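# Insert loose short pin into the empty block hole

## Task

Take the short pin that is lying free on the table (the one not already sitting in a block), press it into the empty hole in the blocks until it bottoms out, then release it. It must stay seated without the robot supporting it. At the end the robot must not be holding any other loose object, or the result is zero. The blocks are not fixed, so the block with that hole must finish upright, no more than about a finger's width from its starting spot and turned roughly as before. Open the gripper and back the arm away when finished.

## Robot and tools

Robot: two xArm6 arms with parallel grippers, named left_arm and right_arm. Base poses in the scene frame: left_arm at (-0.029, +0.431, 0) m with quat_wxyz (+1.000, 0, 0, -0.026); right_arm at (-0.024, -0.398, 0) m with quat_wxyz (+0.997, 0, 0, +0.075). Bases may be tilted. Mounting plates and the metal frame behind the arms are fixed obstacles, and a "too close" message counts a plate and its half of the frame as belonging to that arm.

Scene frame: origin on the table top midway between the arms, +z up, +x out over the table, left_arm on the +y side. The names left and right do not refer to sides of any image. Each gripper's fingers point along its own +z and open and close along its y. The reported end_effector_position (link pinch) lies between the closed pads, about 2 cm behind the fingertips. Closing pushes the tips roughly 10 mm further along +z. Printed hand positions may be off, more so at long reach.

execute_actions takes "actions", a list holding one item or nothing, plus optional "pictures" (boolean).
- Empty list: sends nothing, returns the state and the images.
- Motion item {"rows": [...], "steps": n}: n is 5 to 15 control steps of 1/30 s each, default 15. Each row is one list of 14 numbers covering both arms together: left_arm waist, shoulder, elbow, forearm roll, wrist pitch, wrist roll, then opening; then the same 7 for right_arm. Send all 14 even if only one arm moves. One row is used per step, and the last row repeats if there are fewer rows than steps.
- The six joint values are absolute target angles in radians, the same kind of numbers Joint positions prints. They are not offsets. Ranges: waist -6.283..6.283, shoulder -2.059..2.094, elbow -3.927..0.192, forearm roll -6.283..6.283, wrist pitch -1.693..3.142, wrist roll -6.283..6.283.
- Opening is an absolute command from -1 (closed) to +1 (fully open).
- Wait item {"steps": n} with n up to 300: sends no command and returns once n steps have passed since the previous result. Your reply time counts toward those steps.
If a joint target is more than 0.010 rad past its range and further out than the current angle, the whole call is refused and nothing is sent. A target past the real end is clipped there, and the result then reports "joint sent to its limit". That line may concern an earlier action.

Motion limits: targets move at most 3.14 rad/s and take 0.16 s to reach that speed. The joints of one arm are slowed together so they arrive together. Each step's target stays within 0.623 rad of the measured angle, and it is scaled back if it would move the gripper more than 70 mm from its measured spot. So far goals take several calls. The arms keep moving toward the last row you sent while you think, until motion settles or a step is HELD. The last 5 steps of every action run after its result is returned.

Result lines: per-arm pose (position in m, quat_wxyz) and velocities (m/s, rad/s). Joint positions and velocities are given per arm, ending with the finger-pad gap in m (0.084 fully open). grip_measured is the measured opening on the command scale. HELD marks steps where your row was not fully sent. "joint command not followed" means the clearance check altered some joint targets.

Gripping: to keep hold, command an opening clearly below grip_measured. The lower the command, the harder the squeeze, up to about 24 N per pad. Closing fast can overshoot. Sending back grip_measured still grips lightly.

zoom_image: camera ("cam_left_wrist" or "cam_right_wrist", each 896x504) and region [x0, y0, x1, y1] in pixels from the top-left, at most 504x504. It returns a sharper crop of that camera's latest image. In each wrist camera's frame, +z points forward, +x is right in the image and +y is down.

read_manual(section="licences") only returns licence text. finished_scene(scene) ends and grades the given scene (1 or 2) and cannot be undone. Its result gives the next scene's task. Replying without a tool call ends all remaining scenes.

Suggested order: look, locate the loose pin and the empty hole, open the gripper, descend, grasp, lift, align the pin over the hole, lower it gently until it stops, open the gripper, retreat, then call finished_scene.

Avoid: pushing the block out of place, dropping the pin or knocking anything off the table, collisions or hard pressing between the arms, slamming, and contact torques reaching the load limits (N m: waist 44, shoulder 44, elbow 26.4, forearm roll 26.4, wrist pitch 17.6, wrist roll 17.6). Reaching a limit stops the arm for 10 s. Holding loads heats the motors: a warning appears at 65 °C and the brakes lock at 80 °C. Occasional outside tugs on held parts or pushes on loose objects can happen.

Each tool is called after "Call:" in YAML: its name, and indented under it one key for each argument.

## Session

Call:
execute_actions:
  actions: []

Scene clock: 0.00 s of 4690.00 s.
left_arm: end_effector_position=(+0.1005, +0.0996, +0.3102) grip_measured=+1.00 end_effector_quat_wxyz=(-0.325, +0.846, -0.380, +0.186) end_effector_velocity=(-0.000, +0.000, -0.001) end_effector_angular_velocity=(+0.002, -0.000, -0.000) | right_arm: end_effector_position=(+0.3141, +0.0433, +0.2663) grip_measured=+1.00 end_effector_quat_wxyz=(-0.064, -0.559, +0.825, +0.051) end_effector_velocity=(+0.000, +0.000, +0.001) end_effector_angular_velocity=(+0.003, -0.000, -0.001)
Joint positions: left_arm=[-1.564 -0.126 -1.135  0.585  1.767 -0.807  0.084] | right_arm=[ 0.71   0.372 -1.747  0.132  1.474  2.791  0.084]
Joint velocities: left_arm=[-0.     0.     0.002 -0.    -0.    -0.     0.   ] | right_arm=[-0.001 -0.002 -0.     0.002 -0.001 -0.     0.   ]

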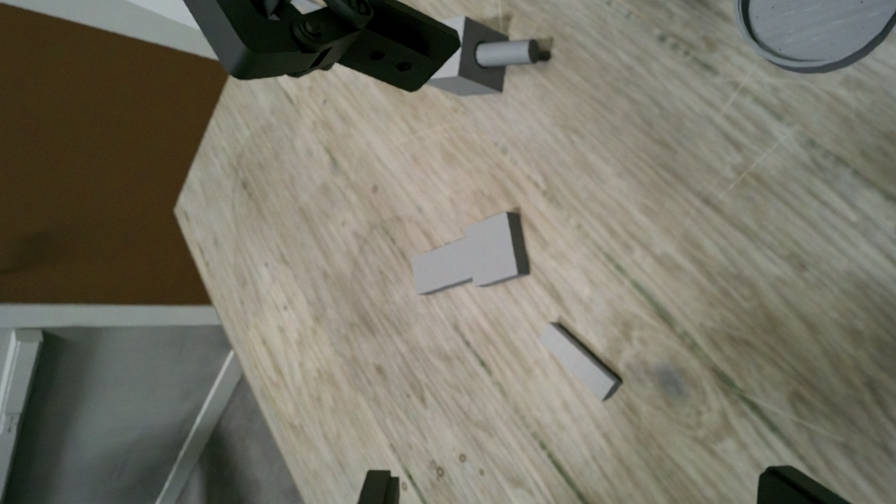

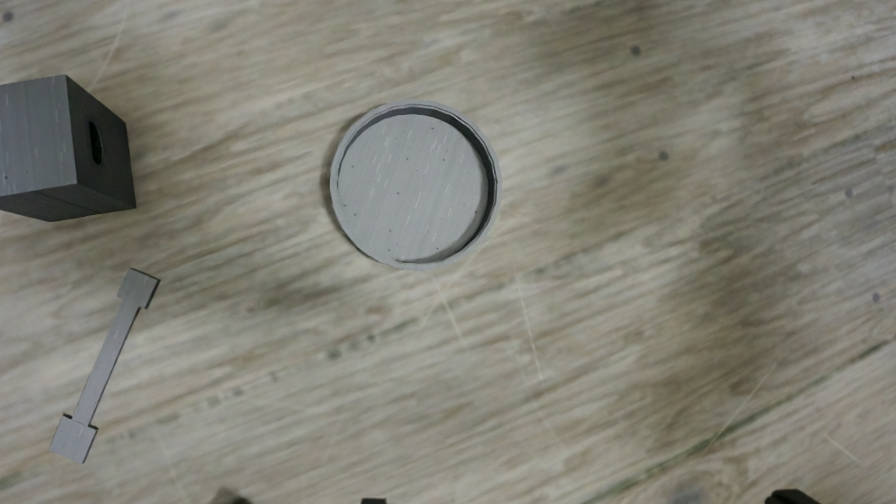

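Call:
execute_actions:
  actions:
    - {"rows": [[-0.5235,-0.3955,-1.3984,0,1.7939,-0.5755,1, 0.503,-0.1436,-1.6314,0,1.775,0.6533,1]], "steps": 15}

Call:
execute_actions:
  actions:
    - {"steps": 30}
  pictures: true

Scene clock: 2.40 s of 4690.00 s.
left_arm: end_effector_position=(+0.1574, +0.1428, +0.3754) grip_measured=+1.00 end_effector_quat_wxyz=(-0.167, +0.955, -0.240, +0.042) end_effector_velocity=(+0.288, +0.224, +0.204) end_effector_angular_velocity=(-0.923, +0.639, +1.388) | right_arm: end_effector_position=(+0.3222, -0.0451, +0.3650) grip_measured=+1.00 end_effector_quat_wxyz=(-0.026, -0.671, +0.740, +0.034) end_effector_velocity=(-0.019, -0.341, +0.320) end_effector_angular_velocity=(+0.095, -0.307, +1.381)
Joint positions: left_arm=[-1.147 -0.275 -1.282  0.266  1.781 -0.681  0.084] | right_arm=[ 0.61   0.124 -1.693  0.069  1.618  2.431  0.084]
Joint velocities: left_arm=[ 1.682 -0.39  -0.367 -0.856  0.044  0.338 -0.   ] | right_arm=[-0.362 -0.89   0.204 -0.228  0.517 -1.713 -0.   ]
Steps of this call (steps 1 to 62: nothing new was sent; steps 63 to 72: the first 10 steps of this action). Readings (joint positions):
63: left_arm=[-1.563 -0.127 -1.135 0.584 1.767 -0.806] | right_arm=[0.710 0.371 -1.747 0.132 1.475 2.790]
64: left_arm=[-1.556 -0.129 -1.138 0.575 1.767 -0.802] | right_arm=[0.708 0.366 -1.743 0.130 1.479 2.780]
66: left_arm=[-1.491 -0.153 -1.161 0.510 1.769 -0.777] | right_arm=[0.689 0.320 -1.725 0.117 1.511 2.716]
70: left_arm=[-1.259 -0.245 -1.254 0.330 1.778 -0.706] | right_arm=[0.634 0.184 -1.707 0.084 1.583 2.538]
72: the state above

Scene clock: 3.40 s of 4690.00 s.
left_arm: end_effector_position=(+0.2501, +0.2497, +0.4499) grip_measured=+1.00 end_effector_quat_wxyz=(-0.000, +1.000, -0.001, -0.000) end_effector_velocity=(+0.001, +0.001, +0.001) end_effector_angular_velocity=(-0.001, -0.001, +0.003) | right_arm: end_effector_position=(+0.2999, -0.1505, +0.4499) grip_measured=+1.00 end_effector_quat_wxyz=(+0.000, +1.000, -0.000, -0.000) end_effector_velocity=(-0.000, -0.000, +0.001) end_effector_angular_velocity=(+0.002, -0.002, +0.003)
Joint positions: left_arm=[-0.524 -0.395 -1.398  0.     1.794 -0.576  0.084] | right_arm=[ 0.503 -0.143 -1.631  0.     1.775  0.654  0.084]
Joint velocities: left_arm=[ 0.003 -0.    -0.001  0.     0.    -0.    -0.   ] | right_arm=[-0.    -0.002 -0.001  0.001  0.    -0.003  0.   ]
Kept back: nothing.
Steps of this call (steps 1 to 5: the last 5 steps of your previous action; steps 6 to 30: the robot went on to your last target). Readings (joint positions):
1: left_arm=[-1.091 -0.288 -1.294 0.239 1.783 -0.670] | right_arm=[0.598 0.095 -1.686 0.061 1.635 2.371]
2: left_arm=[-1.035 -0.299 -1.305 0.215 1.784 -0.661] | right_arm=[0.587 0.066 -1.680 0.054 1.652 2.307]
4: left_arm=[-0.923 -0.319 -1.324 0.169 1.786 -0.642] | right_arm=[0.565 0.010 -1.668 0.040 1.684 2.160]
8: left_arm=[-0.699 -0.361 -1.365 0.075 1.791 -0.605] | right_arm=[0.527 -0.084 -1.647 0.016 1.739 1.780]
30: the state above

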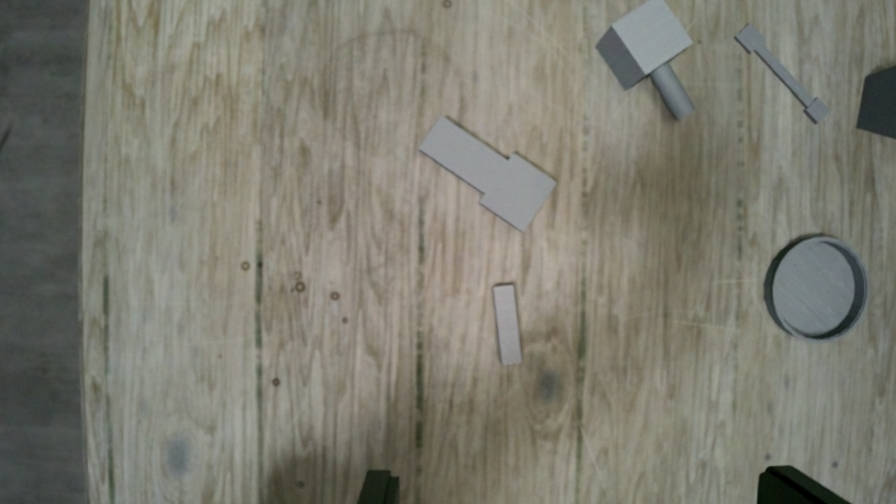

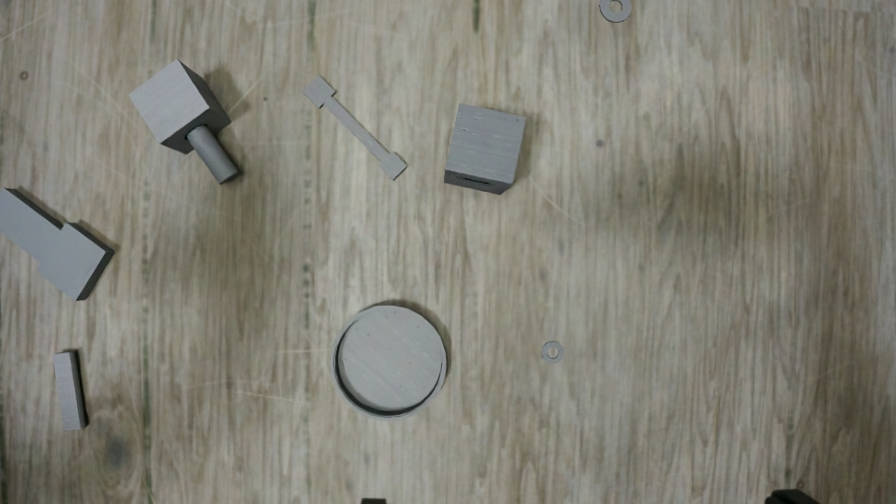

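Call:
zoom_image:
  camera: "cam_right_wrist"
  region: [400, 70, 580, 230]

Call:
zoom_image:
  camera: "cam_left_wrist"
  region: [430, 250, 600, 400]

Region (400, 70, 580, 230) of cam_right_wrist's 896x504 image, scaled by 2.800, with more detail than that image has.

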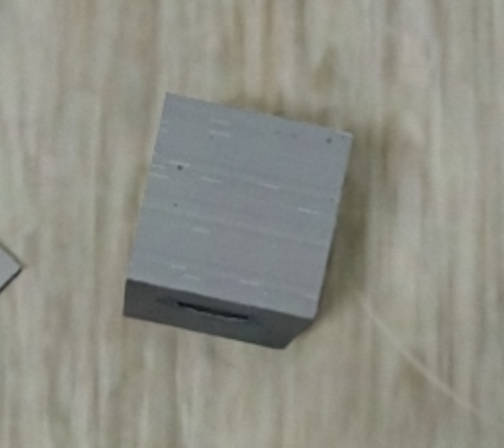

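Region (430, 250, 600, 400) of cam_left_wrist's 896x504 image, scaled by 2.965, with more detail than that image has; it fills the top 445 rows of this view, and the rest is white.

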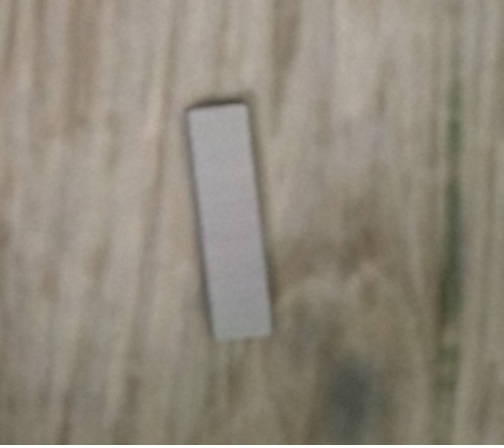

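Call:
execute_actions:
  actions:
    - {"rows": [[-0.5235,-0.3955,-1.3984,0,2.3,-0.5755,1, 0.503,-0.1436,-1.6314,0,1.15,0.6533,1]], "steps": 15}

Call:
execute_actions:
  actions:
    - {"steps": 12}
  pictures: true

Scene clock: 4.17 s of 4690.00 s.
left_arm: end_effector_position=(+0.1510, +0.3142, +0.4419) grip_measured=+1.00 end_effector_quat_wxyz=(-0.123, +0.974, -0.000, -0.189) end_effector_velocity=(-0.229, +0.149, +0.048) end_effector_angular_velocity=(+0.564, +0.868, -0.000) | right_arm: end_effector_position=(+0.3869, -0.0840, +0.5158) grip_measured=+1.00 end_effector_quat_wxyz=(-0.148, +0.970, -0.000, +0.193) end_effector_velocity=(+0.266, +0.204, +0.344) end_effector_angular_velocity=(+1.108, -1.450, +0.000)
Joint positions: left_arm=[-0.523 -0.396 -1.397  0.     2.248 -0.576  0.084] | right_arm=[ 0.503 -0.144 -1.632  0.     1.284  0.653  0.084]
Joint velocities: left_arm=[ 0.    -0.008 -0.006 -0.     1.048  0.    -0.   ] | right_arm=[ 0.    -0.005 -0.013 -0.001 -1.806 -0.     0.   ]
Steps of this call (steps 1 to 13: the robot went on to your last target; steps 14 to 23: the first 10 steps of this action). Readings (joint positions):
14: left_arm=[-0.524 -0.395 -1.398 0.000 1.795 -0.575] | right_arm=[0.503 -0.144 -1.631 -0.000 1.774 0.653]
15: left_arm=[-0.524 -0.395 -1.399 0.000 1.805 -0.575] | right_arm=[0.503 -0.144 -1.631 -0.000 1.764 0.653]
17: left_arm=[-0.524 -0.395 -1.399 -0.000 1.874 -0.575] | right_arm=[0.503 -0.143 -1.630 -0.000 1.695 0.653]
21: left_arm=[-0.524 -0.395 -1.397 -0.000 2.147 -0.576] | right_arm=[0.503 -0.143 -1.631 0.000 1.419 0.653]
23: the state above

Scene clock: 4.57 s of 4690.00 s.
left_arm: end_effector_position=(+0.1400, +0.3213, +0.4447) grip_measured=+1.00 end_effector_quat_wxyz=(-0.136, +0.968, -0.000, -0.210) end_effector_velocity=(-0.000, +0.000, +0.000) end_effector_angular_velocity=(+0.002, +0.003, -0.001) | right_arm: end_effector_position=(+0.4053, -0.0700, +0.5416) grip_measured=+1.00 end_effector_quat_wxyz=(-0.186, +0.952, -0.000, +0.244) end_effector_velocity=(-0.001, +0.000, +0.006) end_effector_angular_velocity=(+0.009, -0.011, +0.000)
Joint positions: left_arm=[-0.524 -0.395 -1.398 -0.     2.3   -0.575  0.084] | right_arm=[ 0.503 -0.143 -1.631  0.     1.151  0.653  0.084]
Joint velocities: left_arm=[-0.001  0.002 -0.001 -0.     0.003  0.     0.   ] | right_arm=[ 0.001 -0.004 -0.005  0.    -0.004  0.001  0.   ]
Kept back: nothing.
Steps of this call (steps 1 to 5: the last 5 steps of your previous action; steps 6 to 12: the robot went on to your last target). Readings (joint positions):
1: left_arm=[-0.523 -0.396 -1.398 0.000 2.274 -0.576] | right_arm=[0.503 -0.144 -1.633 0.000 1.231 0.653]
2: left_arm=[-0.523 -0.396 -1.398 0.000 2.287 -0.576] | right_arm=[0.503 -0.144 -1.633 -0.000 1.192 0.653]
4: left_arm=[-0.523 -0.396 -1.399 -0.000 2.296 -0.576] | right_arm=[0.503 -0.145 -1.633 -0.000 1.161 0.653]
8: left_arm=[-0.524 -0.395 -1.399 -0.000 2.299 -0.575] | right_arm=[0.503 -0.143 -1.631 0.000 1.152 0.653]
12: the state above

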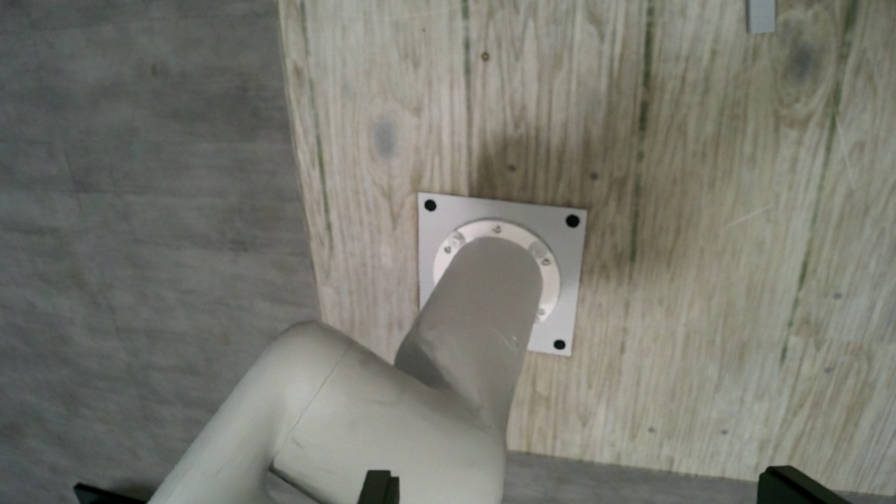

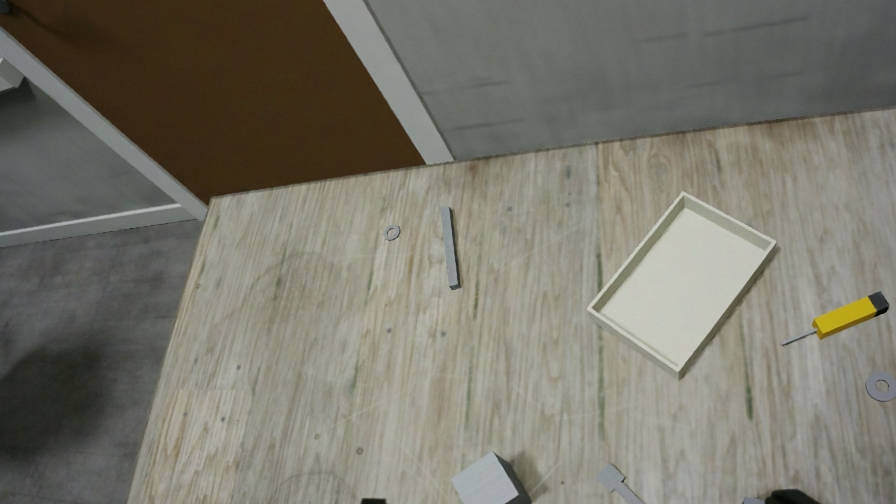

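Call:
execute_actions:
  actions:
    - {"rows": [[-1.3,-0.3955,-1.3984,0,1.6,-0.5755,1, -0.1,-0.1436,-1.6314,0,1.25,0.3,1]], "steps": 15}

Call:
execute_actions:
  actions:
    - {"steps": 15}
  pictures: true

Scene clock: 5.23 s of 4690.00 s.
left_arm: end_effector_position=(+0.1415, +0.1915, +0.4411) grip_measured=+1.00 end_effector_quat_wxyz=(-0.053, +0.979, -0.187, -0.055) end_effector_velocity=(-0.159, -0.503, +0.045) end_effector_angular_velocity=(-0.994, -0.703, -1.430) | right_arm: end_effector_position=(+0.4734, -0.2070, +0.5320) grip_measured=+1.00 end_effector_quat_wxyz=(-0.118, +0.957, -0.057, +0.259) end_effector_velocity=(+0.177, -0.544, -0.034) end_effector_angular_velocity=(-0.378, +0.040, -0.555)
Joint positions: left_arm=[-0.9   -0.395 -1.398 -0.     1.945 -0.575  0.084] | right_arm=[ 0.217 -0.143 -1.631 -0.     1.197  0.486  0.084]
Joint velocities: left_arm=[-1.429  0.002 -0.001 -0.003 -1.218  0.     0.   ] | right_arm=[-1.072 -0.002 -0.    -0.002  0.175 -0.617  0.   ]
Steps of this call (steps 1 to 10: the robot went on to your last target; steps 11 to 20: the first 10 steps of this action). Readings (joint positions):
11: left_arm=[-0.524 -0.396 -1.398 0.000 2.299 -0.576] | right_arm=[0.502 -0.144 -1.631 0.000 1.150 0.653]
12: left_arm=[-0.532 -0.396 -1.398 0.001 2.289 -0.576] | right_arm=[0.495 -0.144 -1.631 0.000 1.152 0.647]
14: left_arm=[-0.598 -0.396 -1.398 0.001 2.221 -0.576] | right_arm=[0.437 -0.144 -1.632 0.001 1.162 0.611]
18: left_arm=[-0.803 -0.395 -1.398 0.000 2.028 -0.575] | right_arm=[0.289 -0.143 -1.631 0.000 1.186 0.527]
20: the state above

Scene clock: 5.73 s of 4690.00 s.
left_arm: end_effector_position=(+0.0541, +0.0609, +0.4693) grip_measured=+1.00 end_effector_quat_wxyz=(+0.079, +0.922, -0.376, +0.055) end_effector_velocity=(-0.000, -0.002, -0.002) end_effector_angular_velocity=(-0.001, -0.001, -0.002) | right_arm: end_effector_position=(+0.4989, -0.3710, +0.5224) grip_measured=+1.00 end_effector_quat_wxyz=(-0.046, +0.958, -0.119, +0.256) end_effector_velocity=(+0.000, -0.000, -0.002) end_effector_angular_velocity=(-0.002, +0.006, +0.003)
Joint positions: left_arm=[-1.298 -0.396 -1.398  0.     1.601 -0.576  0.084] | right_arm=[-0.098 -0.144 -1.632  0.     1.25   0.3    0.084]
Joint velocities: left_arm=[-0.002  0.004  0.004  0.001 -0.008  0.     0.   ] | right_arm=[-0.     0.002  0.002  0.     0.002 -0.004 -0.   ]
Kept back: nothing.
Steps of this call (steps 1 to 5: the last 5 steps of your previous action; steps 6 to 15: the robot went on to your last target). Readings (joint positions):
1: left_arm=[-0.947 -0.395 -1.398 -0.000 1.905 -0.575] | right_arm=[0.182 -0.143 -1.631 -0.000 1.203 0.465]
2: left_arm=[-0.994 -0.395 -1.398 -0.000 1.865 -0.575] | right_arm=[0.146 -0.143 -1.631 -0.000 1.209 0.445]
4: left_arm=[-1.085 -0.395 -1.398 -0.000 1.787 -0.575] | right_arm=[0.075 -0.143 -1.631 -0.000 1.221 0.403]
8: left_arm=[-1.252 -0.395 -1.399 -0.000 1.643 -0.575] | right_arm=[-0.064 -0.143 -1.631 -0.000 1.244 0.323]
15: the state above

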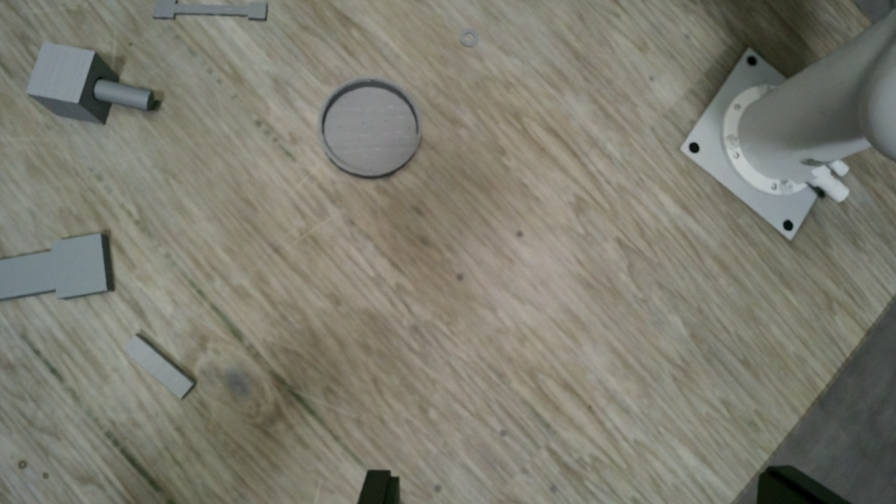

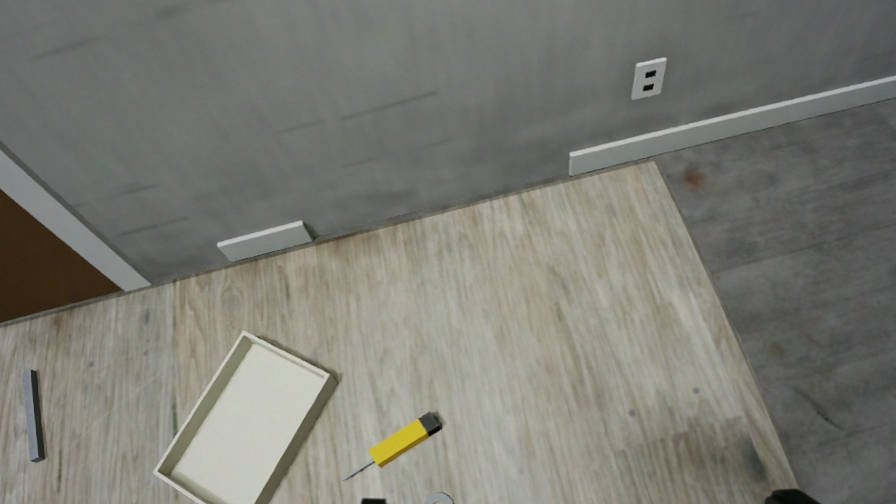

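Call:
zoom_image:
  camera: "cam_left_wrist"
  region: [10, 20, 210, 150]

Region (10, 20, 210, 150) of cam_left_wrist's 896x504 image, scaled by 2.520, with more detail than that image has; it fills the top 328 rows of this view, and the rest is white.

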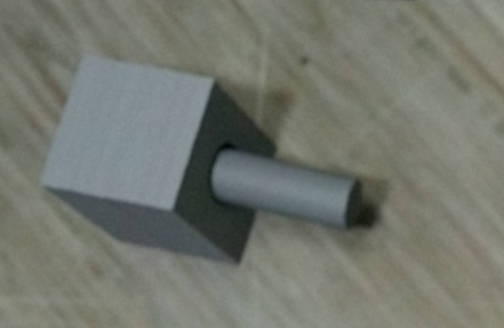

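Call:
execute_actions:
  actions:
    - {"rows": [[-0.844,-0.1514,-0.3788,0,-0.27,0,1, -0.35,-0.3,-1.45,0,1.95,0.3,1]], "steps": 15}

Call:
execute_actions:
  actions:
    - {"steps": 25}
  pictures: true

Scene clock: 7.43 s of 4690.00 s.
left_arm: end_effector_position=(+0.1289, +0.0443, +0.3441) grip_measured=+1.00 end_effector_quat_wxyz=(+0.037, +0.916, -0.399, +0.038) end_effector_velocity=(+0.227, +0.035, -0.495) end_effector_angular_velocity=(+0.315, +0.051, -0.127) | right_arm: end_effector_position=(+0.3879, -0.4368, +0.4562) grip_measured=+1.00 end_effector_quat_wxyz=(-0.006, +0.979, -0.195, +0.060) end_effector_velocity=(-0.499, -0.182, -0.192) end_effector_angular_velocity=(+0.149, +1.608, -0.551)
Joint positions: left_arm=[-1.131 -0.305 -1.134  0.     1.333 -0.362  0.084] | right_arm=[-0.243 -0.232 -1.528 -0.     1.64   0.3    0.084]
Joint velocities: left_arm=[ 0.535  0.297  1.057  0.001 -1.043  0.665 -0.   ] | right_arm=[-0.55  -0.342  0.396 -0.001  1.56   0.001  0.   ]
Steps of this call (steps 1 to 15: the robot went on to your last target; steps 16 to 41: nothing new was sent; steps 42 to 51: the first 10 steps of this action). Readings (joint positions):
42: left_arm=[-1.299 -0.395 -1.398 -0.000 1.599 -0.574] | right_arm=[-0.100 -0.144 -1.631 0.000 1.251 0.300]
43: left_arm=[-1.294 -0.394 -1.391 -0.000 1.589 -0.565] | right_arm=[-0.103 -0.146 -1.629 0.000 1.260 0.300]
45: left_arm=[-1.253 -0.378 -1.341 -0.001 1.530 -0.513] | right_arm=[-0.128 -0.162 -1.610 0.000 1.328 0.300]
49: left_arm=[-1.168 -0.325 -1.202 -0.000 1.401 -0.408] | right_arm=[-0.206 -0.210 -1.554 -0.000 1.536 0.300]
51: the state above

Scene clock: 8.27 s of 4690.00 s.
left_arm: end_effector_position=(+0.2726, +0.0529, +0.1790) grip_measured=+1.00 end_effector_quat_wxyz=(+0.167, +0.832, -0.400, +0.346) end_effector_velocity=(+0.018, -0.013, +0.052) end_effector_angular_velocity=(-0.235, -0.207, -0.003) | right_arm: end_effector_position=(+0.2844, -0.4609, +0.4303) grip_measured=+1.00 end_effector_quat_wxyz=(+0.005, +0.964, -0.246, -0.100) end_effector_velocity=(-0.000, -0.000, -0.000) end_effector_angular_velocity=(+0.000, +0.001, +0.001)
Joint positions: left_arm=[-0.845 -0.154 -0.385 -0.    -0.25  -0.001  0.084] | right_arm=[-0.35  -0.3   -1.45   0.     1.95   0.3    0.084]
Joint velocities: left_arm=[ 0.013  0.017  0.067  0.001 -0.397  0.022 -0.   ] | right_arm=[-0.001 -0.     0.    -0.     0.001 -0.002  0.   ]
Kept back: nothing.
Steps of this call (steps 1 to 5: the last 5 steps of your previous action; steps 6 to 25: the robot went on to your last target). Readings (joint positions):
1: left_arm=[-1.113 -0.295 -1.098 0.000 1.297 -0.340] | right_arm=[-0.261 -0.244 -1.515 -0.000 1.693 0.300]
2: left_arm=[-1.097 -0.286 -1.062 0.000 1.261 -0.319] | right_arm=[-0.279 -0.255 -1.501 -0.000 1.745 0.300]
4: left_arm=[-1.065 -0.268 -0.987 0.000 1.187 -0.280] | right_arm=[-0.315 -0.278 -1.475 -0.000 1.848 0.300]
8: left_arm=[-1.009 -0.238 -0.833 0.000 1.024 -0.209] | right_arm=[-0.348 -0.299 -1.452 -0.000 1.942 0.300]
25: the state above

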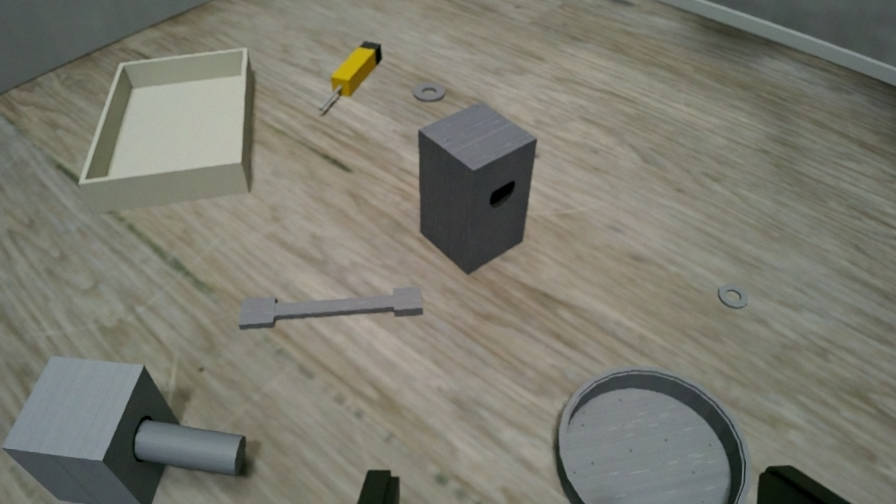

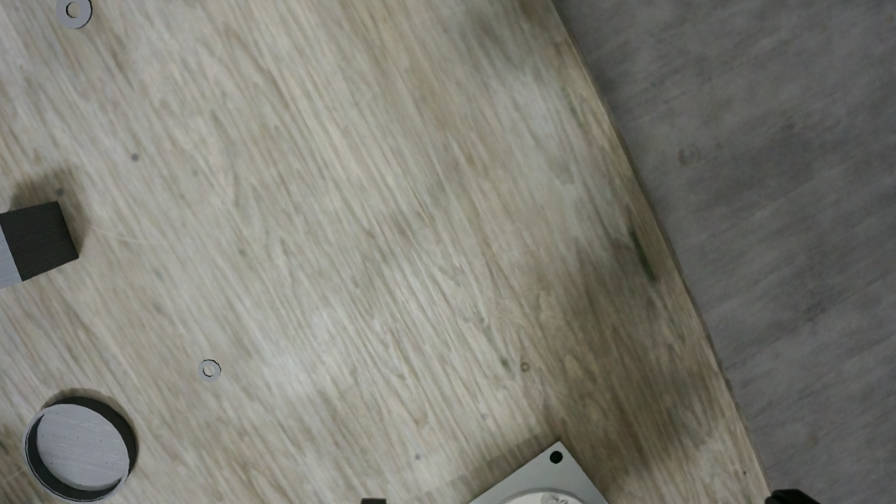

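Call:
zoom_image:
  camera: "cam_left_wrist"
  region: [400, 90, 560, 290]

Region (400, 90, 560, 290) of cam_left_wrist's 896x504 image, scaled by 2.520, with more detail than that image has; it fills the left 403 columns of this view, and the rest is white.

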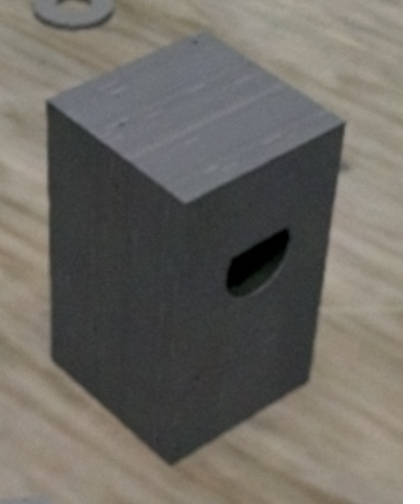

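Call:
execute_actions:
  actions:
    - {"rows": [[0.2,-0.4,-1.4,0,1.8,0,1, 0.4,0.2,-1.75,0,1.55,0.7,1]], "steps": 15}

Call:
execute_actions:
  actions:
    - {"steps": 12}

Call:
execute_actions:
  actions:
    - {"rows": [[0.2,-0.4,-1.4,0,1.8,0,1, 1.0408,0.8378,-2.0548,0,1.217,1.0788,1]], "steps": 15}

Call:
execute_actions:
  actions:
    - {"steps": 30}
  pictures: true

Scene clock: 11.57 s of 4690.00 s.
left_arm: end_effector_position=(+0.3911, +0.0988, +0.2829) grip_measured=+1.00 end_effector_quat_wxyz=(+0.140, +0.855, -0.297, +0.402) end_effector_velocity=(+0.385, +0.259, +0.391) end_effector_angular_velocity=(-0.167, -0.208, +0.826) | right_arm: end_effector_position=(+0.3814, -0.3604, +0.4061) grip_measured=+1.00 end_effector_quat_wxyz=(+0.016, +0.981, -0.185, -0.056) end_effector_velocity=(+0.257, +0.468, -0.100) end_effector_angular_velocity=(-0.037, -0.273, +0.543)
Joint positions: left_arm=[-0.617 -0.231 -0.607  0.    -0.041  0.     0.084] | right_arm=[-0.056 -0.091 -1.575 -0.     1.783  0.467  0.084]
Joint velocities: left_arm=[ 0.824 -0.244 -0.833 -0.002  0.811 -0.001  0.   ] | right_arm=[ 1.085  0.692 -0.412  0.001 -0.548  0.546 -0.   ]
Steps of this call (steps 1 to 30: the robot went on to your last target; steps 31 to 89: nothing new was sent; steps 90 to 99: the first 10 steps of this action). Readings (joint positions):
90: left_arm=[-0.843 -0.152 -0.379 0.000 -0.269 0.000] | right_arm=[-0.349 -0.299 -1.450 -0.000 1.949 0.301]
91: left_arm=[-0.836 -0.154 -0.386 0.001 -0.258 0.000] | right_arm=[-0.342 -0.294 -1.455 -0.001 1.944 0.307]
93: left_arm=[-0.783 -0.172 -0.435 0.001 -0.203 0.000] | right_arm=[-0.282 -0.248 -1.488 -0.001 1.904 0.347]
97: left_arm=[-0.671 -0.215 -0.552 0.000 -0.095 0.000] | right_arm=[-0.130 -0.137 -1.547 -0.000 1.820 0.430]
99: the state above

Scene clock: 11.97 s of 4690.00 s.
left_arm: end_effector_position=(+0.5017, +0.2438, +0.4298) grip_measured=+1.00 end_effector_quat_wxyz=(+0.077, +0.878, -0.150, +0.448) end_effector_velocity=(+0.145, +0.441, +0.320) end_effector_angular_velocity=(+0.007, +0.021, +0.826) | right_arm: end_effector_position=(+0.4289, -0.1538, +0.3613) grip_measured=+1.00 end_effector_quat_wxyz=(+0.004, +0.996, -0.088, -0.006) end_effector_velocity=(-0.020, +0.513, -0.119) end_effector_angular_velocity=(+0.100, -0.193, +0.453)
Joint positions: left_arm=[-0.287 -0.306 -0.933 -0.     0.295 -0.     0.084] | right_arm=[ 0.345  0.165 -1.729  0.     1.578  0.672  0.084]
Joint velocities: left_arm=[ 0.826 -0.157 -0.79   0.     0.969 -0.001 -0.   ] | right_arm=[ 0.894  0.565 -0.335  0.003 -0.447  0.441  0.   ]
Kept back: nothing.
Steps of this call (steps 1 to 5: the last 5 steps of your previous action; steps 6 to 12: the robot went on to your last target). Readings (joint positions):
1: left_arm=[-0.589 -0.239 -0.635 -0.000 -0.014 0.000] | right_arm=[-0.020 -0.068 -1.589 0.000 1.765 0.485]
2: left_arm=[-0.562 -0.247 -0.662 -0.000 0.013 -0.000] | right_arm=[0.015 -0.045 -1.602 0.000 1.747 0.503]
4: left_arm=[-0.507 -0.261 -0.717 -0.000 0.068 -0.000] | right_arm=[0.084 -0.001 -1.628 0.000 1.711 0.538]
8: left_arm=[-0.397 -0.285 -0.826 -0.000 0.177 -0.000] | right_arm=[0.218 0.084 -1.680 0.000 1.643 0.606]
12: the state above

Scene clock: 12.30 s of 4690.00 s.
left_arm: end_effector_position=(+0.4982, +0.3967, +0.5058) grip_measured=+1.00 end_effector_quat_wxyz=(+0.013, +0.919, -0.030, +0.393) end_effector_velocity=(-0.198, +0.433, +0.084) end_effector_angular_velocity=(+0.064, +0.959, +0.793) | right_arm: end_effector_position=(+0.4032, +0.0076, +0.2853) grip_measured=+1.00 end_effector_quat_wxyz=(+0.000, +0.999, -0.034, -0.000) end_effector_velocity=(-0.177, +0.468, -0.270) end_effector_angular_velocity=(-0.006, +0.006, +0.328)
Joint positions: left_arm=[-0.012 -0.359 -1.196 -0.     0.746 -0.     0.084] | right_arm=[ 0.61   0.416 -1.854  0.     1.439  0.828  0.084]
Joint velocities: left_arm=[ 0.794 -0.158 -0.766  0.     1.886  0.002 -0.   ] | right_arm=[ 0.782  0.77  -0.361  0.    -0.4    0.454 -0.   ]
Steps of this call (steps 1 to 10: the first 10 steps of this action). Readings (joint positions):
1: left_arm=[-0.259 -0.311 -0.959 -0.000 0.329 -0.000] | right_arm=[0.373 0.183 -1.739 0.000 1.565 0.685]
2: left_arm=[-0.231 -0.317 -0.985 -0.000 0.364 -0.000] | right_arm=[0.397 0.203 -1.751 0.000 1.551 0.700]
4: left_arm=[-0.176 -0.327 -1.038 -0.000 0.441 -0.000] | right_arm=[0.449 0.256 -1.782 -0.000 1.521 0.735]
8: left_arm=[-0.066 -0.349 -1.144 -0.000 0.629 -0.000] | right_arm=[0.557 0.365 -1.829 0.000 1.466 0.797]
10: the state above

Scene clock: 13.30 s of 4690.00 s.
left_arm: end_effector_position=(+0.2981, +0.4795, +0.4516) grip_measured=+1.00 end_effector_quat_wxyz=(+0.000, +0.997, +0.074, +0.000) end_effector_velocity=(-0.001, +0.000, +0.001) end_effector_angular_velocity=(+0.000, -0.002, -0.001) | right_arm: end_effector_position=(+0.2257, +0.2248, +0.1205) grip_measured=+1.00 end_effector_quat_wxyz=(-0.000, +0.998, +0.055, +0.000) end_effector_velocity=(-0.006, +0.000, -0.007) end_effector_angular_velocity=(-0.010, +0.004, +0.008)
Joint positions: left_arm=[ 0.2   -0.4   -1.4   -0.     1.8    0.     0.084] | right_arm=[ 1.04   0.837 -2.055 -0.     1.217  1.079  0.084]
Joint velocities: left_arm=[ 0.    -0.003 -0.001  0.     0.002  0.001  0.   ] | right_arm=[ 0.009  0.008  0.003  0.    -0.001  0.     0.   ]
Kept back: nothing.
Steps of this call (steps 1 to 5: the last 5 steps of your previous action; steps 6 to 30: the robot went on to your last target). Readings (joint positions):
1: left_arm=[0.014 -0.364 -1.222 -0.000 0.812 -0.000] | right_arm=[0.636 0.442 -1.866 0.000 1.425 0.843]
2: left_arm=[0.039 -0.369 -1.246 -0.000 0.882 -0.000] | right_arm=[0.662 0.467 -1.878 0.000 1.412 0.858]
4: left_arm=[0.084 -0.378 -1.289 0.000 1.035 -0.000] | right_arm=[0.713 0.517 -1.901 0.000 1.386 0.888]
8: left_arm=[0.143 -0.390 -1.346 0.000 1.353 -0.000] | right_arm=[0.814 0.616 -1.949 0.000 1.334 0.947]
30: the state above

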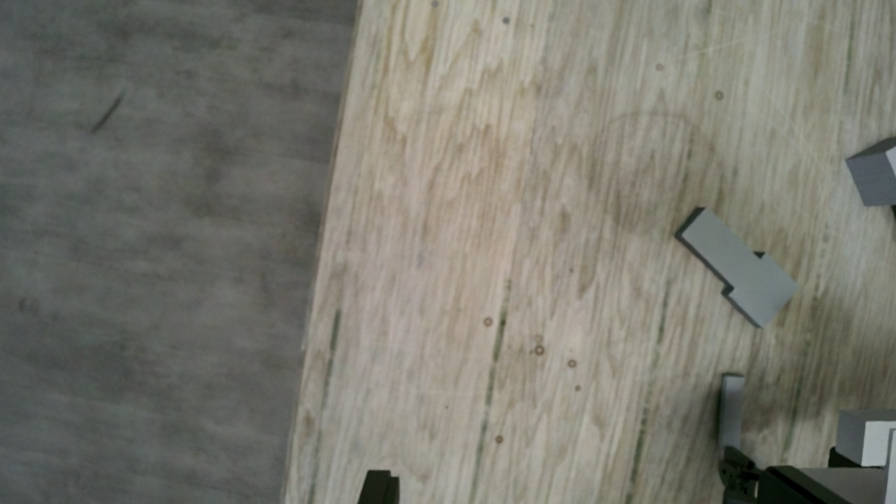

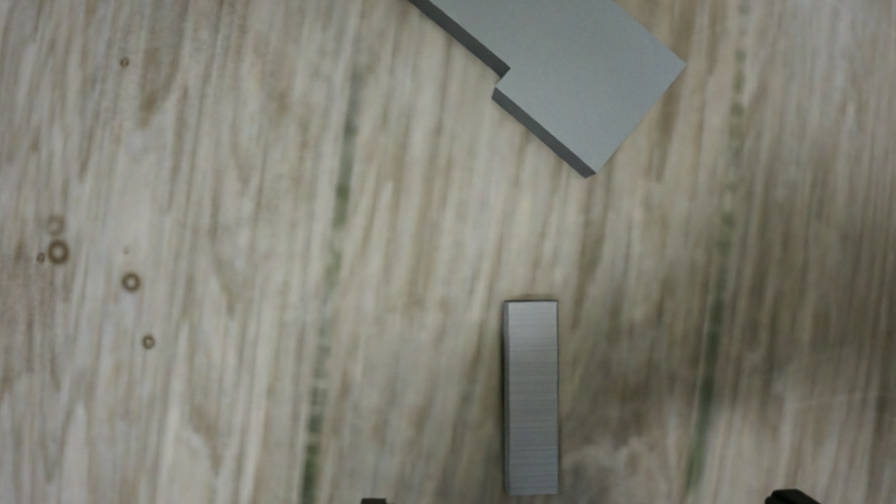

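Call:
execute_actions:
  actions:
    - {"rows": [[0.2,-0.4,-1.4,0,1.8,0,1, 1.0451,0.9171,-1.9587,0,1.0416,1.0831,1]], "steps": 15}

Call:
execute_actions:
  actions:
    - {"steps": 10}
  pictures: true

Scene clock: 14.37 s of 4690.00 s.
left_arm: end_effector_position=(+0.2980, +0.4795, +0.4517) grip_measured=+1.00 end_effector_quat_wxyz=(+0.000, +0.997, +0.074, +0.000) end_effector_velocity=(-0.000, -0.000, -0.001) end_effector_angular_velocity=(-0.000, +0.001, +0.000) | right_arm: end_effector_position=(+0.2192, +0.2188, +0.0312) grip_measured=+1.00 end_effector_quat_wxyz=(+0.009, +0.998, +0.056, -0.004) end_effector_velocity=(+0.037, +0.087, +0.133) end_effector_angular_velocity=(+0.300, -0.120, -0.005)
Joint positions: left_arm=[ 0.2   -0.4   -1.4   -0.     1.8   -0.     0.084] | right_arm=[ 1.045  0.925 -1.951  0.     1.046  1.083  0.084]
Joint velocities: left_arm=[-0.     0.     0.001 -0.     0.    -0.    -0.   ] | right_arm=[-0.004 -0.109 -0.136 -0.002 -0.078  0.002  0.   ]
Steps of this call (steps 1 to 15: the robot went on to your last target; steps 16 to 22: nothing new was sent; steps 23 to 32: the first 10 steps of this action). Readings (joint positions):
23: left_arm=[0.200 -0.400 -1.400 0.000 1.800 0.000] | right_arm=[1.041 0.838 -2.054 -0.000 1.216 1.079]
24: left_arm=[0.200 -0.400 -1.400 0.000 1.800 0.000] | right_arm=[1.041 0.840 -2.051 -0.000 1.206 1.079]
26: left_arm=[0.200 -0.400 -1.400 -0.000 1.800 -0.000] | right_arm=[1.042 0.862 -2.024 -0.000 1.141 1.081]
30: left_arm=[0.200 -0.400 -1.400 0.000 1.800 -0.000] | right_arm=[1.045 0.925 -1.950 0.000 1.053 1.083]
32: the state above

Scene clock: 14.70 s of 4690.00 s.
left_arm: end_effector_position=(+0.2980, +0.4795, +0.4517) grip_measured=+1.00 end_effector_quat_wxyz=(+0.000, +0.997, +0.074, +0.000) end_effector_velocity=(-0.000, +0.000, -0.000) end_effector_angular_velocity=(+0.000, +0.001, +0.001) | right_arm: end_effector_position=(+0.2214, +0.2239, +0.0399) grip_measured=+1.00 end_effector_quat_wxyz=(+0.000, +0.998, +0.056, -0.000) end_effector_velocity=(-0.000, -0.002, -0.004) end_effector_angular_velocity=(-0.007, +0.000, +0.000)
Joint positions: left_arm=[ 0.2   -0.4   -1.4   -0.     1.8    0.     0.084] | right_arm=[ 1.045  0.917 -1.958  0.     1.042  1.083  0.084]
Joint velocities: left_arm=[ 0.001 -0.001  0.001  0.    -0.    -0.    -0.   ] | right_arm=[-0.     0.004  0.002 -0.002 -0.     0.     0.   ]
Kept back: nothing.
Steps of this call (steps 1 to 5: the last 5 steps of your previous action; steps 6 to 10: the robot went on to your last target). Readings (joint positions):
1: left_arm=[0.200 -0.400 -1.400 0.000 1.800 -0.000] | right_arm=[1.045 0.921 -1.956 0.000 1.044 1.083]
2: left_arm=[0.200 -0.400 -1.400 -0.000 1.800 0.000] | right_arm=[1.045 0.917 -1.960 -0.000 1.042 1.083]
4: left_arm=[0.200 -0.400 -1.400 0.000 1.800 -0.000] | right_arm=[1.045 0.913 -1.964 -0.000 1.041 1.083]
8: left_arm=[0.200 -0.400 -1.400 -0.000 1.800 -0.000] | right_arm=[1.045 0.916 -1.959 -0.000 1.042 1.083]
10: the state above

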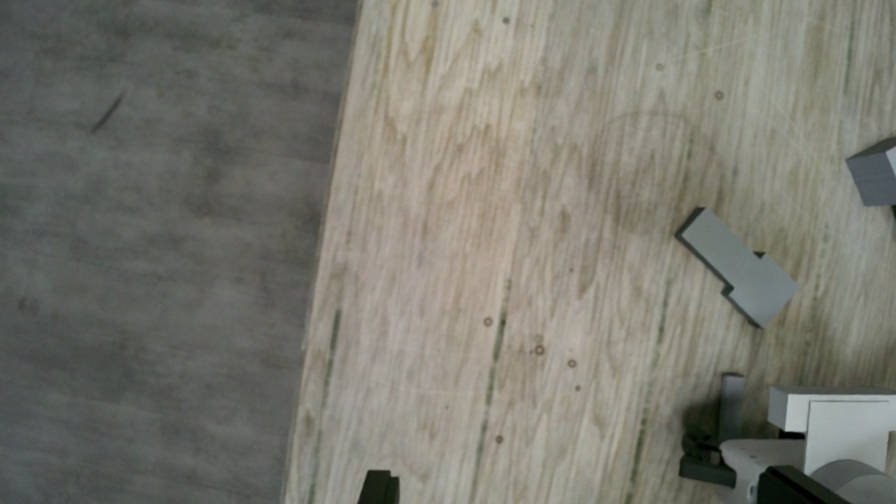

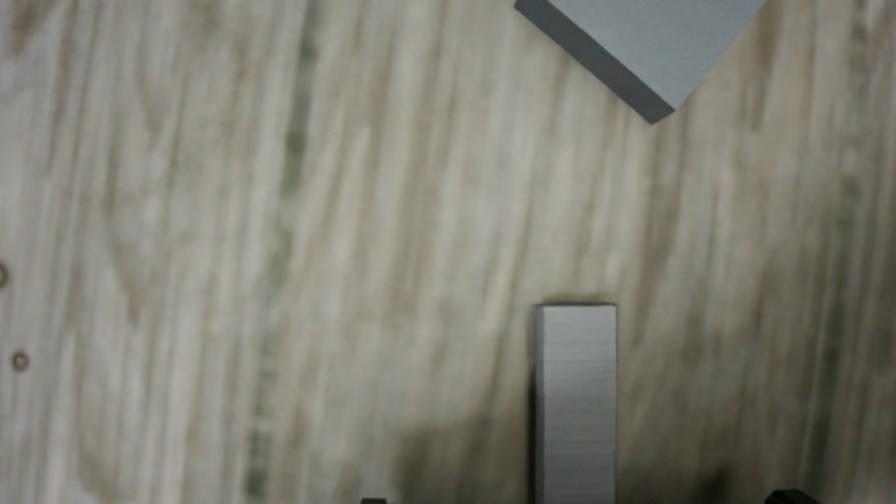

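Call:
execute_actions:
  actions:
    - {"rows": [[0.2,-0.4,-1.4,0,1.8,0,1, 1.0450,0.9179,-1.9575,0,1.0397,1.0830,1],[0.2,-0.4,-1.4,0,1.8,0,1, 1.0448,0.9194,-1.9552,0,1.0358,1.0828,1],[0.2,-0.4,-1.4,0,1.8,0,1, 1.0446,0.9213,-1.9524,0,1.0311,1.0826,1],[0.2,-0.4,-1.4,0,1.8,0,1, 1.0443,0.9233,-1.9493,0,1.0260,1.0823,1],[0.2,-0.4,-1.4,0,1.8,0,1, 1.0441,0.9253,-1.9462,0,1.0209,1.0821,1],[0.2,-0.4,-1.4,0,1.8,0,1, 1.0438,0.9273,-1.9432,0,1.0159,1.0818,1],[0.2,-0.4,-1.4,0,1.8,0,1, 1.0436,0.9292,-1.9404,0,1.0112,1.0816,1],[0.2,-0.4,-1.4,0,1.8,0,1, 1.0434,0.9307,-1.9380,0,1.0073,1.0814,1],[0.2,-0.4,-1.4,0,1.8,0,1, 1.0433,0.9318,-1.9364,0,1.0046,1.0813,1],[0.2,-0.4,-1.4,0,1.8,0,1, 1.0432,0.9326,-1.9352,0,1.0026,1.0812,1]], "steps": 15}

Call:
execute_actions:
  actions:
    - {"steps": 10}
  pictures: true

Scene clock: 15.67 s of 4690.00 s.
left_arm: end_effector_position=(+0.2980, +0.4795, +0.4517) grip_measured=+1.00 end_effector_quat_wxyz=(+0.000, +0.997, +0.074, +0.000) end_effector_velocity=(-0.000, +0.000, +0.000) end_effector_angular_velocity=(+0.000, -0.000, +0.000) | right_arm: end_effector_position=(+0.2216, +0.2213, +0.0249) grip_measured=+1.00 end_effector_quat_wxyz=(+0.001, +0.998, +0.056, -0.000) end_effector_velocity=(-0.002, -0.012, -0.051) end_effector_angular_velocity=(-0.015, +0.006, +0.002)
Joint positions: left_arm=[ 0.2   -0.4   -1.4   -0.     1.8   -0.     0.084] | right_arm=[ 1.043  0.931 -1.938  0.     1.009  1.081  0.084]
Joint velocities: left_arm=[ 0.001 -0.001  0.001 -0.    -0.     0.001 -0.   ] | right_arm=[-0.004  0.048  0.066  0.    -0.097 -0.006 -0.   ]
Steps of this call (steps 1 to 15: the robot went on to your last target; steps 16 to 19: nothing new was sent; steps 20 to 29: the first 10 steps of this action). Readings (joint positions):
20: left_arm=[0.200 -0.400 -1.400 -0.000 1.800 0.000] | right_arm=[1.045 0.917 -1.959 -0.000 1.041 1.083]
21: left_arm=[0.200 -0.400 -1.400 0.000 1.800 -0.000] | right_arm=[1.045 0.917 -1.958 -0.000 1.040 1.083]
23: left_arm=[0.200 -0.400 -1.400 -0.000 1.800 -0.000] | right_arm=[1.045 0.919 -1.956 -0.000 1.035 1.083]
27: left_arm=[0.200 -0.400 -1.400 0.000 1.800 -0.000] | right_arm=[1.044 0.927 -1.944 0.000 1.017 1.082]
29: the state above

Scene clock: 16.00 s of 4690.00 s.
left_arm: end_effector_position=(+0.2980, +0.4795, +0.4517) grip_measured=+1.00 end_effector_quat_wxyz=(+0.000, +0.997, +0.074, +0.000) end_effector_velocity=(-0.000, +0.000, -0.000) end_effector_angular_velocity=(+0.000, +0.000, -0.000) | right_arm: end_effector_position=(+0.2218, +0.2216, +0.0235) grip_measured=+1.00 end_effector_quat_wxyz=(-0.000, +0.998, +0.056, +0.000) end_effector_velocity=(-0.001, -0.002, -0.003) end_effector_angular_velocity=(-0.008, +0.002, +0.001)
Joint positions: left_arm=[ 0.2   -0.4   -1.4    0.     1.8   -0.     0.084] | right_arm=[ 1.043  0.932 -1.936 -0.     1.003  1.081  0.084]
Joint velocities: left_arm=[ 0. -0.  0.  0.  0.  0. -0.] | right_arm=[ 0.001  0.002  0.004 -0.002  0.001  0.    -0.   ]
Kept back: nothing.
Steps of this call (steps 1 to 5: the last 5 steps of your previous action; steps 6 to 10: the robot went on to your last target). Readings (joint positions):
1: left_arm=[0.200 -0.400 -1.400 0.000 1.800 -0.000] | right_arm=[1.043 0.932 -1.936 0.000 1.006 1.081]
2: left_arm=[0.200 -0.400 -1.400 -0.000 1.800 -0.000] | right_arm=[1.043 0.933 -1.935 0.000 1.005 1.081]
4: left_arm=[0.200 -0.400 -1.400 -0.000 1.800 0.000] | right_arm=[1.043 0.933 -1.935 0.000 1.003 1.081]
8: left_arm=[0.200 -0.400 -1.400 -0.000 1.800 -0.000] | right_arm=[1.043 0.932 -1.936 -0.000 1.003 1.081]
10: the state above

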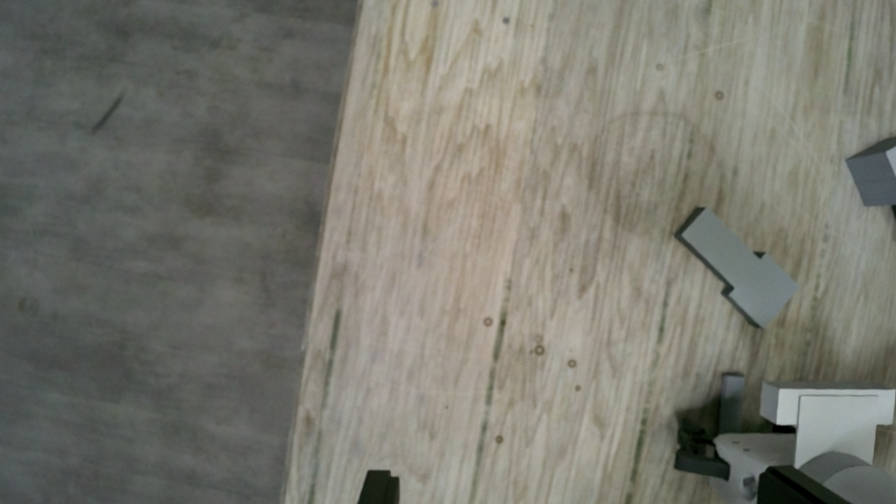

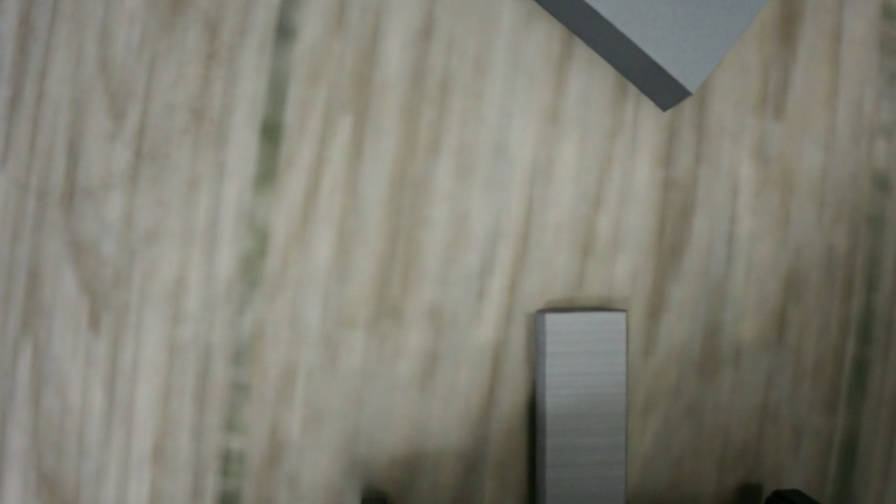

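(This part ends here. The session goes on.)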